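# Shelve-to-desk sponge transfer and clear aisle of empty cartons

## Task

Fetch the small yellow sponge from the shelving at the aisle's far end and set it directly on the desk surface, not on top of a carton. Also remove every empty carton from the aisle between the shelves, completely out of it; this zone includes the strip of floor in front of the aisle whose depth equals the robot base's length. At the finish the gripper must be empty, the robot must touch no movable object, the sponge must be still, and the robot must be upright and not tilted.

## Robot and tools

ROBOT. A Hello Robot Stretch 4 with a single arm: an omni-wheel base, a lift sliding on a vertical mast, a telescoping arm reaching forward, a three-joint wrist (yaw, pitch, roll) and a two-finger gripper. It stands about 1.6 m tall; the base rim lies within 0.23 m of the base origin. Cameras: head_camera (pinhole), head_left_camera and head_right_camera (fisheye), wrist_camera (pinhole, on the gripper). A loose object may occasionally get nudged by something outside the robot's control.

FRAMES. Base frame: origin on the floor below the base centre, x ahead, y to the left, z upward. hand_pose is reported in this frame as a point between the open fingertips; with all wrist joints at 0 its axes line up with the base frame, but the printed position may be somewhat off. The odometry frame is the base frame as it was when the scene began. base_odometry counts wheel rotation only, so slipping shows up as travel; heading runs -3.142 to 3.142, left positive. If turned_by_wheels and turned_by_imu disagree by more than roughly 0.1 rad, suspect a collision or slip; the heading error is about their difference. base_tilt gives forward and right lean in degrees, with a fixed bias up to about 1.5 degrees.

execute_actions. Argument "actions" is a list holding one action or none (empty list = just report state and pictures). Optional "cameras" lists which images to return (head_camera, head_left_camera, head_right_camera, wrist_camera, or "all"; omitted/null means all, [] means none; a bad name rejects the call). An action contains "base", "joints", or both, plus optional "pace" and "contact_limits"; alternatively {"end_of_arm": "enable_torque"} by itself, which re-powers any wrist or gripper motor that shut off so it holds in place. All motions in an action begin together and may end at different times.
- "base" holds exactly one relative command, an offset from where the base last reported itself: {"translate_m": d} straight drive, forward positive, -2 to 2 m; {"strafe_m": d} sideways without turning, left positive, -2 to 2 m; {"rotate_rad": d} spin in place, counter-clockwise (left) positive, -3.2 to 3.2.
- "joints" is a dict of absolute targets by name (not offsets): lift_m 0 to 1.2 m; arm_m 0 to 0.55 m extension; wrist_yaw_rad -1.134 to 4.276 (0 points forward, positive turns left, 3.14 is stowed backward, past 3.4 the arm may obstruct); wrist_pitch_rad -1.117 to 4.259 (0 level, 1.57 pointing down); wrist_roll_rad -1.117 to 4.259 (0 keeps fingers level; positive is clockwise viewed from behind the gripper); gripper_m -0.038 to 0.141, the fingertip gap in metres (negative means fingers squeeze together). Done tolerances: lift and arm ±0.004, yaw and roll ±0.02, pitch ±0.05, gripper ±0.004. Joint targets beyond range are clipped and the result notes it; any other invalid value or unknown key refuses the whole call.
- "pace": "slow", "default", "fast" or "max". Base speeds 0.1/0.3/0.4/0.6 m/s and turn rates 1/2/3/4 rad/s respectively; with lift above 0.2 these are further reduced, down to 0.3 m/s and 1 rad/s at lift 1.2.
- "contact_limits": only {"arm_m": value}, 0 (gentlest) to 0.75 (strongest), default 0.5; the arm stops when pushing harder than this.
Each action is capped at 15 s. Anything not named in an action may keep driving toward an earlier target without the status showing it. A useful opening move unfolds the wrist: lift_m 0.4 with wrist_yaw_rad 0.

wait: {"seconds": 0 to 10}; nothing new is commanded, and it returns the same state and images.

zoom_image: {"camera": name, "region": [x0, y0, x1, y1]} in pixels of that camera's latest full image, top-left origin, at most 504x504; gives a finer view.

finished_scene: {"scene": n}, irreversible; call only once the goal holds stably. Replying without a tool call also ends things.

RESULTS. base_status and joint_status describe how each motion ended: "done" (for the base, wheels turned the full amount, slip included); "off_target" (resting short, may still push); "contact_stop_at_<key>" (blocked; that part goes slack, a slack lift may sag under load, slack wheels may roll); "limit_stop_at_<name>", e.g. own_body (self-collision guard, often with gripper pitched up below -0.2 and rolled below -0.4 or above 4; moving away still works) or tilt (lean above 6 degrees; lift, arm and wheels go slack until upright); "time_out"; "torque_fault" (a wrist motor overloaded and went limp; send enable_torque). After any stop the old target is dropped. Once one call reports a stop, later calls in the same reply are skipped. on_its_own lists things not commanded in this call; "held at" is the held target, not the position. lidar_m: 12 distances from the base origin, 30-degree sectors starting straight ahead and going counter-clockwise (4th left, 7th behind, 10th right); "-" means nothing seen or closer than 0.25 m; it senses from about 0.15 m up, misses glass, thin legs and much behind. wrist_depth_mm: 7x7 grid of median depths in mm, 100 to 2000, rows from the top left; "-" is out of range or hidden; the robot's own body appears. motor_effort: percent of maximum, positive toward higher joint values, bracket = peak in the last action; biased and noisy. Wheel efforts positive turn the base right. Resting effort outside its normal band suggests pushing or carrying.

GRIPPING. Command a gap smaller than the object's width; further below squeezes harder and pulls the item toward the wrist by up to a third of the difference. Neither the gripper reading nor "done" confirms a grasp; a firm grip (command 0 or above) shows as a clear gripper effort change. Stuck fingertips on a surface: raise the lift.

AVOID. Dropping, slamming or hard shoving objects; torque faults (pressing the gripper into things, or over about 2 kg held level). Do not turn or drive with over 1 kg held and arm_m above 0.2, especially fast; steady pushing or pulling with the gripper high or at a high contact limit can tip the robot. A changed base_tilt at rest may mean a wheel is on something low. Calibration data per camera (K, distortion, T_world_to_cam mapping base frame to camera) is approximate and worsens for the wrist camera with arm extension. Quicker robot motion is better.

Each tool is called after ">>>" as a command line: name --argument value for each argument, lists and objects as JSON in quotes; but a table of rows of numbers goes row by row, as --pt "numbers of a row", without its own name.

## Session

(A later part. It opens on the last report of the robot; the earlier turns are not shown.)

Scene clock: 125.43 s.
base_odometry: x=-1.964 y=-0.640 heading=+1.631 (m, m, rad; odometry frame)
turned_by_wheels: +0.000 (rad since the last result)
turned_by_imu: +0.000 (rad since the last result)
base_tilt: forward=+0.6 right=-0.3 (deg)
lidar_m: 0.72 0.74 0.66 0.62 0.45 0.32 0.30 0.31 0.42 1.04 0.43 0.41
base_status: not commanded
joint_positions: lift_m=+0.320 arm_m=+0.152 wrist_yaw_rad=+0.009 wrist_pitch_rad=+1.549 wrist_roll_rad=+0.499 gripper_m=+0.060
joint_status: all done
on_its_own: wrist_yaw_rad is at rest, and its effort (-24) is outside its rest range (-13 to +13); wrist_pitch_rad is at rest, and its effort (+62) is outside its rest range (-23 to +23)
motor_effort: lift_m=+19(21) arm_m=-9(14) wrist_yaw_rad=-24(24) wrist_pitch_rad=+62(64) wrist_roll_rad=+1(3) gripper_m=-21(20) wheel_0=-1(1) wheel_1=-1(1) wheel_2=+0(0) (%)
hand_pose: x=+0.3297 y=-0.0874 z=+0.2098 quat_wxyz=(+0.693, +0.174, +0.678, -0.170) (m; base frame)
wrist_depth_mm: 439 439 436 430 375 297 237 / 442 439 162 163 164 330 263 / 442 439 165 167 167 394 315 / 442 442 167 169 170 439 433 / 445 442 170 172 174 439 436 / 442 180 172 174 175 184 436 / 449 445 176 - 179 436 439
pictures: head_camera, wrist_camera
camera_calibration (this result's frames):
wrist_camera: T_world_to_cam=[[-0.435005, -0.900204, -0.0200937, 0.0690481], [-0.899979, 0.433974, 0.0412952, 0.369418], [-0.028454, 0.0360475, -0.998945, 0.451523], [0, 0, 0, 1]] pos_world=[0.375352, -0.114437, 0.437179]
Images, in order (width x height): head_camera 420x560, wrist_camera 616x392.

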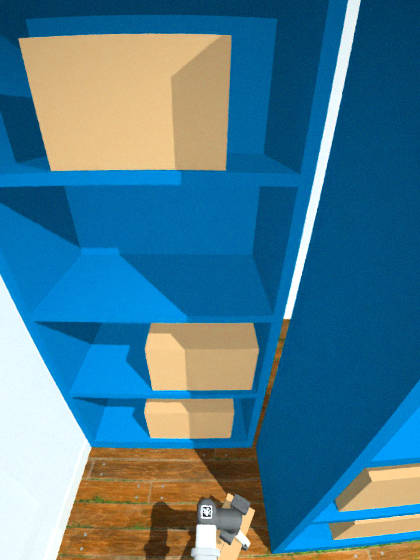

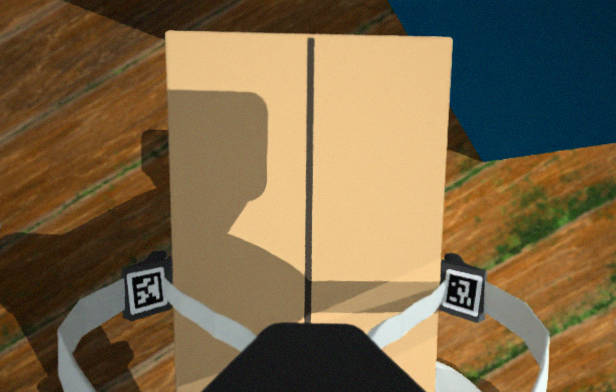

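>>> execute_actions --actions '[{"joints":{"lift_m":0.55,"arm_m":0.2}}]' --cameras '[]'

>>> execute_actions --actions '[{"joints":{"wrist_roll_rad":1.57}}]' --cameras '[]'

>>> execute_actions --actions '[{"joints":{"arm_m":0.0}}]' --cameras '[]'

>>> execute_actions --actions '[{"base":{"rotate_rad":-1.57},"pace":"slow"}]' --cameras '["head_camera","head_left_camera"]'

Scene clock: 128.37 s.
base_odometry: x=-1.964 y=-0.640 heading=+1.631 (m, m, rad; odometry frame)
turned_by_wheels: +0.000 (rad since the last result)
turned_by_imu: +0.000 (rad since the last result)
base_tilt: forward=+0.6 right=-0.3 (deg)
lidar_m: 0.26 0.75 0.66 0.61 0.45 0.32 0.28 0.30 0.43 1.07 0.43 0.25
base_status: not commanded
joint_positions: lift_m=+0.550 arm_m=+0.199 wrist_yaw_rad=+0.001 wrist_pitch_rad=+1.570 wrist_roll_rad=+0.500 gripper_m=+0.060
joint_status: all done
motor_effort: lift_m=+21(21) arm_m=+4(7) wrist_yaw_rad=+0(23) wrist_pitch_rad=+2(62) wrist_roll_rad=+2(3) gripper_m=-20(21) wheel_0=-1(1) wheel_1=-1(1) wheel_2=+0(0) (%)
hand_pose: x=+0.3705 y=-0.0874 z=+0.4395 quat_wxyz=(+0.686, +0.175, +0.685, -0.175) (m; base frame)
wrist_depth_mm: 539 597 647 634 370 296 236 / 621 647 162 163 163 329 262 / 654 647 166 166 166 379 294 / 661 668 168 169 169 668 661 / 676 661 171 172 173 676 668 / 668 179 174 175 175 181 676 / 691 691 177 - 179 668 691
pictures: none
No camera images: the call's "cameras" was empty. Leave "cameras" out to get every camera's image.

Scene clock: 129.57 s.
base_odometry: x=-1.964 y=-0.640 heading=+1.631 (m, m, rad; odometry frame)
turned_by_wheels: +0.000 (rad since the last result)
turned_by_imu: +0.000 (rad since the last result)
base_tilt: forward=+0.6 right=-0.3 (deg)
lidar_m: 0.29 0.75 0.65 0.62 0.45 0.32 0.29 0.30 0.42 1.07 0.42 0.33
base_status: not commanded
joint_positions: lift_m=+0.550 arm_m=+0.199 wrist_yaw_rad=+0.000 wrist_pitch_rad=+1.570 wrist_roll_rad=+1.569 gripper_m=+0.060
joint_status: all done
motor_effort: lift_m=+21(21) arm_m=+4(4) wrist_yaw_rad=+0(0) wrist_pitch_rad=+2(3) wrist_roll_rad=+2(5) gripper_m=-19(20) wheel_0=-1(2) wheel_1=-1(1) wheel_2=+0(0) (%)
hand_pose: x=+0.3705 y=-0.0874 z=+0.4395 quat_wxyz=(+0.501, +0.500, +0.500, -0.499) (m; base frame)
wrist_depth_mm: 362 370 332 340 370 647 647 / 559 580 162 163 163 647 647 / 585 654 165 166 166 654 462 / 585 668 167 168 170 455 449 / 585 676 171 173 173 452 455 / 574 179 174 174 175 181 455 / 564 683 178 - 179 469 462
pictures: none
No camera images: the call's "cameras" was empty. Leave "cameras" out to get every camera's image.

Scene clock: 131.27 s.
base_odometry: x=-1.964 y=-0.640 heading=+1.631 (m, m, rad; odometry frame)
turned_by_wheels: +0.000 (rad since the last result)
turned_by_imu: +0.000 (rad since the last result)
base_tilt: forward=+0.7 right=-0.3 (deg)
lidar_m: 0.72 0.75 0.65 0.62 0.45 0.33 0.30 0.31 0.44 1.06 0.43 0.28
base_status: not commanded
joint_positions: lift_m=+0.550 arm_m=+0.001 wrist_yaw_rad=+0.000 wrist_pitch_rad=+1.570 wrist_roll_rad=+1.570 gripper_m=+0.060
joint_status: all done
motor_effort: lift_m=+21(21) arm_m=-4(6) wrist_yaw_rad=+1(0) wrist_pitch_rad=+0(0) wrist_roll_rad=+1(3) gripper_m=-22(20) wheel_0=-1(1) wheel_1=-1(1) wheel_2=+0(0) (%)
hand_pose: x=+0.1718 y=-0.0874 z=+0.4395 quat_wxyz=(+0.500, +0.500, +0.500, -0.500) (m; base frame)
wrist_depth_mm: 387 394 574 647 647 654 647 / 597 615 162 163 164 654 654 / 661 668 165 166 166 455 654 / 661 661 168 169 169 449 433 / 676 661 171 172 173 452 452 / 668 179 173 175 176 182 459 / 683 676 177 - 179 466 462
pictures: none
No camera images: the call's "cameras" was empty. Leave "cameras" out to get every camera's image.

Scene clock: 134.13 s.
base_odometry: x=-1.964 y=-0.640 heading=+0.061 (m, m, rad; odometry frame)
turned_by_wheels: -1.570 (rad since the last result)
turned_by_imu: -1.577 (rad since the last result)
base_tilt: forward=+0.6 right=-0.3 (deg)
lidar_m: 1.00 0.41 0.41 0.72 0.74 0.65 0.62 0.47 0.31 0.28 0.31 0.29
base_status: done
joint_positions: lift_m=+0.550 arm_m=+0.001 wrist_yaw_rad=+0.000 wrist_pitch_rad=+1.570 wrist_roll_rad=+1.570 gripper_m=+0.060
joint_status: not commanded
motor_effort: lift_m=+21(21) arm_m=-4(4) wrist_yaw_rad=+1(0) wrist_pitch_rad=+1(1) wrist_roll_rad=+1(2) gripper_m=-19(19) wheel_0=+3(6) wheel_1=+1(6) wheel_2=+1(8) (%)
hand_pose: x=+0.1719 y=-0.0874 z=+0.4395 quat_wxyz=(+0.500, +0.500, +0.500, -0.500) (m; base frame)
wrist_depth_mm: 580 445 392 574 442 521 554 / 621 634 163 163 163 654 654 / 661 647 165 166 166 455 654 / 668 668 167 169 170 452 433 / 668 661 171 173 173 452 452 / 676 179 173 174 175 181 455 / 676 676 178 - 180 462 466
pictures: head_camera, head_left_camera
Images, in order (width x height): head_camera 420x560, head_left_camera 420x672.

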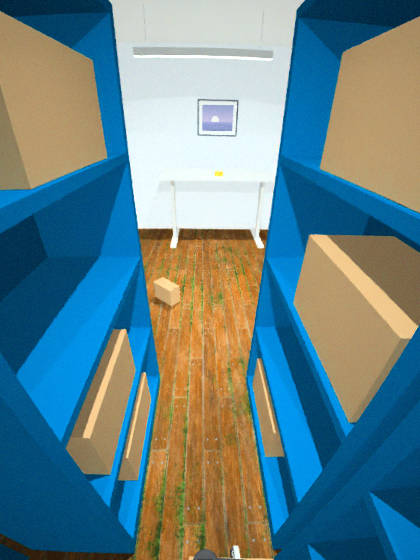

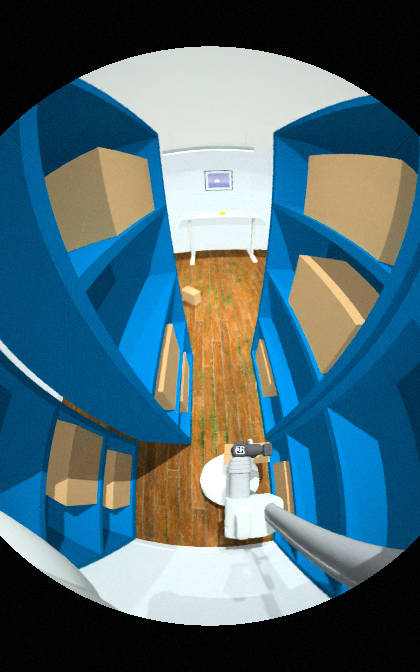

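>>> execute_actions --actions '[{"base":{"strafe_m":0.02}}]' --cameras '[]'

>>> execute_actions --actions '[{"base":{"translate_m":1.2}}]' --cameras '["head_camera"]'

>>> execute_actions --actions '[{"base":{"translate_m":1.3}}]' --cameras '["head_left_camera"]'

Scene clock: 135.27 s.
base_odometry: x=-1.965 y=-0.620 heading=+0.061 (m, m, rad; odometry frame)
turned_by_wheels: +0.000 (rad since the last result)
turned_by_imu: +0.000 (rad since the last result)
base_tilt: forward=+0.6 right=-0.3 (deg)
lidar_m: 1.07 0.39 0.39 0.70 0.73 0.66 0.61 0.49 0.33 0.29 0.31 0.44
base_status: done
joint_positions: lift_m=+0.550 arm_m=+0.001 wrist_yaw_rad=+0.000 wrist_pitch_rad=+1.570 wrist_roll_rad=+1.570 gripper_m=+0.060
joint_status: not commanded
motor_effort: lift_m=+21(21) arm_m=-4(4) wrist_yaw_rad=+1(1) wrist_pitch_rad=+1(1) wrist_roll_rad=+1(2) gripper_m=-21(20) wheel_0=+0(7) wheel_1=+0(7) wheel_2=+0(1) (%)
hand_pose: x=+0.1719 y=-0.0874 z=+0.4395 quat_wxyz=(+0.500, +0.500, +0.500, -0.500) (m; base frame)
wrist_depth_mm: 574 574 445 569 488 574 574 / 654 647 163 163 163 647 654 / 654 654 165 165 167 452 661 / 668 661 168 169 169 449 433 / 668 676 171 172 173 455 459 / 676 179 174 175 175 181 459 / 676 676 178 - 179 459 462
pictures: none
No camera images: the call's "cameras" was empty. Leave "cameras" out to get every camera's image.

Scene clock: 140.77 s.
base_odometry: x=-0.768 y=-0.546 heading=+0.061 (m, m, rad; odometry frame)
turned_by_wheels: +0.000 (rad since the last result)
turned_by_imu: -0.005 (rad since the last result)
base_tilt: forward=+0.6 right=-0.3 (deg)
lidar_m: 2.11 0.91 2.01 0.31 0.32 0.45 1.43 0.40 0.26 0.25 1.87 2.25
base_status: done
joint_positions: lift_m=+0.550 arm_m=+0.001 wrist_yaw_rad=+0.000 wrist_pitch_rad=+1.570 wrist_roll_rad=+1.570 gripper_m=+0.060
joint_status: not commanded
motor_effort: lift_m=+21(21) arm_m=-4(5) wrist_yaw_rad=+0(1) wrist_pitch_rad=+2(1) wrist_roll_rad=+2(0) gripper_m=-18(21) wheel_0=+1(7) wheel_1=+1(5) wheel_2=+0(9) (%)
hand_pose: x=+0.1719 y=-0.0874 z=+0.4395 quat_wxyz=(+0.501, +0.500, +0.500, -0.499) (m; base frame)
wrist_depth_mm: 647 640 647 647 466 357 424 / 647 654 163 163 163 580 615 / 654 661 165 166 166 455 668 / 661 668 167 168 170 452 439 / 668 668 171 172 173 452 452 / 676 179 173 175 175 181 455 / 676 683 177 - 179 459 466
pictures: head_camera
Images, in order (width x height): head_camera 420x560.

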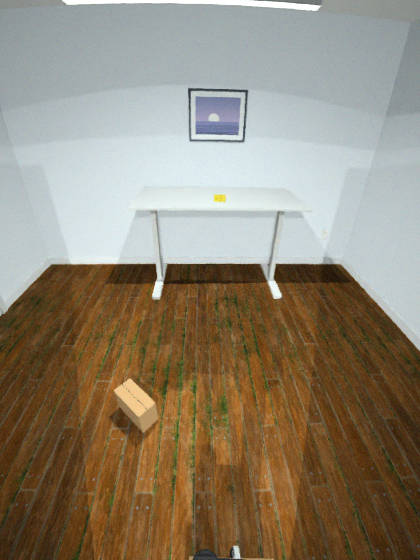

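Scene clock: 146.57 s.
base_odometry: x=+0.530 y=-0.467 heading=+0.061 (m, m, rad; odometry frame)
turned_by_wheels: +0.000 (rad since the last result)
turned_by_imu: -0.006 (rad since the last result)
base_tilt: forward=+0.6 right=-0.3 (deg)
lidar_m: 0.80 0.82 2.05 1.95 0.49 0.49 1.28 1.28 1.88 1.73 1.77 0.86
base_status: done
joint_positions: lift_m=+0.550 arm_m=+0.001 wrist_yaw_rad=+0.000 wrist_pitch_rad=+1.570 wrist_roll_rad=+1.570 gripper_m=+0.060
joint_status: not commanded
motor_effort: lift_m=+21(21) arm_m=-4(4) wrist_yaw_rad=+1(2) wrist_pitch_rad=+1(2) wrist_roll_rad=+2(1) gripper_m=-20(21) wheel_0=+2(6) wheel_1=+1(6) wheel_2=+0(9) (%)
hand_pose: x=+0.1719 y=-0.0874 z=+0.4395 quat_wxyz=(+0.501, +0.500, +0.500, -0.499) (m; base frame)
wrist_depth_mm: 647 654 647 640 647 647 647 / 647 654 162 163 163 654 654 / 661 654 164 166 167 452 661 / 661 668 168 168 169 452 436 / 676 668 172 172 173 455 455 / 676 179 174 174 175 181 459 / 668 683 177 - 179 462 466
pictures: head_left_camera
Images, in order (width x height): head_left_camera 420x672.

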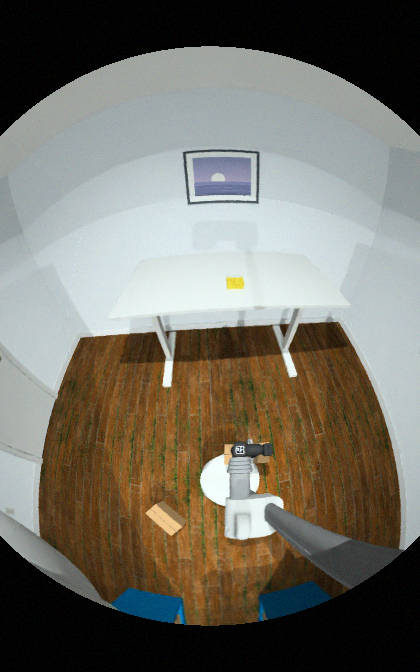

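>>> execute_actions --actions '[{"joints":{"arm_m":0.45,"lift_m":0.25}}]' --cameras '[]'

>>> execute_actions --actions '[{"joints":{"gripper_m":0.141}}]' --cameras '[]'

>>> execute_actions --actions '[{"joints":{"lift_m":0.45}}]' --cameras '[]'

>>> execute_actions --actions '[{"joints":{"arm_m":0.0}}]' --cameras '["head_left_camera"]'

Scene clock: 149.30 s.
base_odometry: x=+0.530 y=-0.467 heading=+0.061 (m, m, rad; odometry frame)
turned_by_wheels: +0.000 (rad since the last result)
turned_by_imu: +0.000 (rad since the last result)
base_tilt: forward=+0.6 right=-0.3 (deg)
lidar_m: 0.54 0.81 2.05 1.95 0.49 0.50 1.27 1.29 1.88 1.73 1.76 0.56
base_status: not commanded
joint_positions: lift_m=+0.250 arm_m=+0.449 wrist_yaw_rad=+0.000 wrist_pitch_rad=+1.570 wrist_roll_rad=+1.570 gripper_m=+0.060
joint_status: all done
motor_effort: lift_m=+17(17) arm_m=+4(7) wrist_yaw_rad=+1(1) wrist_pitch_rad=+2(2) wrist_roll_rad=+2(2) gripper_m=-19(20) wheel_0=+2(1) wheel_1=+1(1) wheel_2=+0(0) (%)
hand_pose: x=+0.6205 y=-0.0874 z=+0.1399 quat_wxyz=(+0.501, +0.500, +0.500, -0.499) (m; base frame)
wrist_depth_mm: 357 355 357 355 355 355 359 / 357 357 162 163 163 362 359 / 359 359 166 166 167 364 359 / 364 364 168 169 170 366 364 / 366 366 171 172 173 368 368 / 364 179 173 174 176 181 368 / 370 373 177 - 179 373 373
pictures: none
No camera images: the call's "cameras" was empty. Leave "cameras" out to get every camera's image.

Scene clock: 151.13 s.
base_odometry: x=+0.530 y=-0.467 heading=+0.061 (m, m, rad; odometry frame)
turned_by_wheels: +0.000 (rad since the last result)
turned_by_imu: +0.000 (rad since the last result)
base_tilt: forward=+0.6 right=-0.4 (deg)
lidar_m: 0.56 0.82 2.06 1.93 0.50 0.49 1.28 1.30 1.88 1.73 1.77 0.58
base_status: not commanded
joint_positions: lift_m=+0.250 arm_m=+0.449 wrist_yaw_rad=+0.000 wrist_pitch_rad=+1.570 wrist_roll_rad=+1.570 gripper_m=+0.141
joint_status: all done
motor_effort: lift_m=+16(17) arm_m=+4(4) wrist_yaw_rad=+1(0) wrist_pitch_rad=+0(3) wrist_roll_rad=+2(0) gripper_m=+0(18) wheel_0=+2(1) wheel_1=+1(1) wheel_2=+0(0) (%)
hand_pose: x=+0.6203 y=-0.0874 z=+0.1399 quat_wxyz=(+0.500, +0.500, +0.500, -0.500) (m; base frame)
wrist_depth_mm: 355 355 357 357 357 357 357 / 359 357 183 182 183 362 359 / 364 362 185 185 184 364 364 / 362 366 185 186 186 366 366 / 366 366 187 187 187 366 366 / 368 370 189 189 187 373 368 / 375 370 190 - 190 373 375
pictures: none
No camera images: the call's "cameras" was empty. Leave "cameras" out to get every camera's image.

Scene clock: 153.03 s.
base_odometry: x=+0.530 y=-0.467 heading=+0.061 (m, m, rad; odometry frame)
turned_by_wheels: +0.000 (rad since the last result)
turned_by_imu: +0.000 (rad since the last result)
base_tilt: forward=+0.7 right=-0.3 (deg)
lidar_m: 0.56 0.83 2.04 1.95 0.49 0.49 1.28 1.28 1.86 1.73 1.78 0.58
base_status: not commanded
joint_positions: lift_m=+0.450 arm_m=+0.449 wrist_yaw_rad=+0.000 wrist_pitch_rad=+1.570 wrist_roll_rad=+1.570 gripper_m=+0.141
joint_status: all done
motor_effort: lift_m=+21(29) arm_m=+4(4) wrist_yaw_rad=+1(1) wrist_pitch_rad=+1(0) wrist_roll_rad=+1(1) gripper_m=+1(1) wheel_0=+1(2) wheel_1=+1(1) wheel_2=+0(0) (%)
hand_pose: x=+0.6203 y=-0.0874 z=+0.3395 quat_wxyz=(+0.500, +0.500, +0.500, -0.500) (m; base frame)
wrist_depth_mm: 549 549 549 554 554 549 554 / 554 554 554 549 549 559 554 / 554 554 559 379 554 554 554 / 559 559 564 384 559 569 569 / 564 564 564 384 564 559 569 / 569 569 574 165 564 569 574 / 574 574 580 - 574 574 574
pictures: none
No camera images: the call's "cameras" was empty. Leave "cameras" out to get every camera's image.

Scene clock: 155.43 s.
base_odometry: x=+0.530 y=-0.467 heading=+0.061 (m, m, rad; odometry frame)
turned_by_wheels: +0.000 (rad since the last result)
turned_by_imu: +0.000 (rad since the last result)
base_tilt: forward=+0.6 right=-0.3 (deg)
lidar_m: 0.53 0.83 2.06 1.95 0.51 0.49 1.28 1.28 1.88 1.73 1.78 0.57
base_status: not commanded
joint_positions: lift_m=+0.450 arm_m=+0.001 wrist_yaw_rad=+0.000 wrist_pitch_rad=+1.570 wrist_roll_rad=+1.570 gripper_m=+0.141
joint_status: all done
motor_effort: lift_m=+21(21) arm_m=-4(5) wrist_yaw_rad=+2(2) wrist_pitch_rad=+1(1) wrist_roll_rad=+1(1) gripper_m=+0(1) wheel_0=+2(2) wheel_1=+1(1) wheel_2=+0(0) (%)
hand_pose: x=+0.1718 y=-0.0874 z=+0.3395 quat_wxyz=(+0.500, +0.500, +0.500, -0.500) (m; base frame)
wrist_depth_mm: 549 544 554 554 549 554 554 / 554 554 554 554 559 554 554 / 564 559 554 559 370 353 359 / 559 569 564 535 353 351 353 / 564 564 569 353 355 353 353 / 574 569 574 165 353 353 357 / 580 580 574 - 357 355 359
pictures: head_left_camera
Images, in order (width x height): head_left_camera 420x672.

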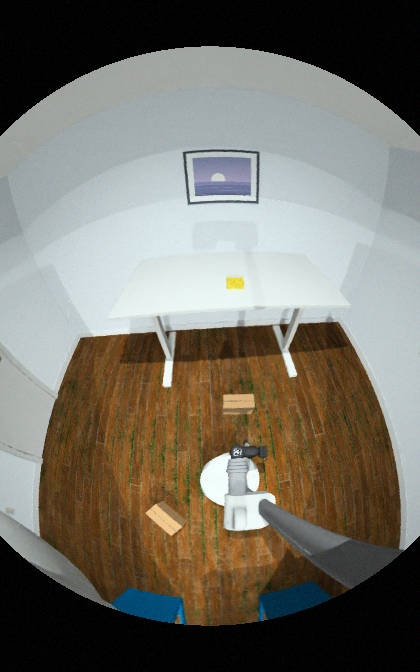

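>>> finished_scene --scene 2

The scene is finished: the task was done.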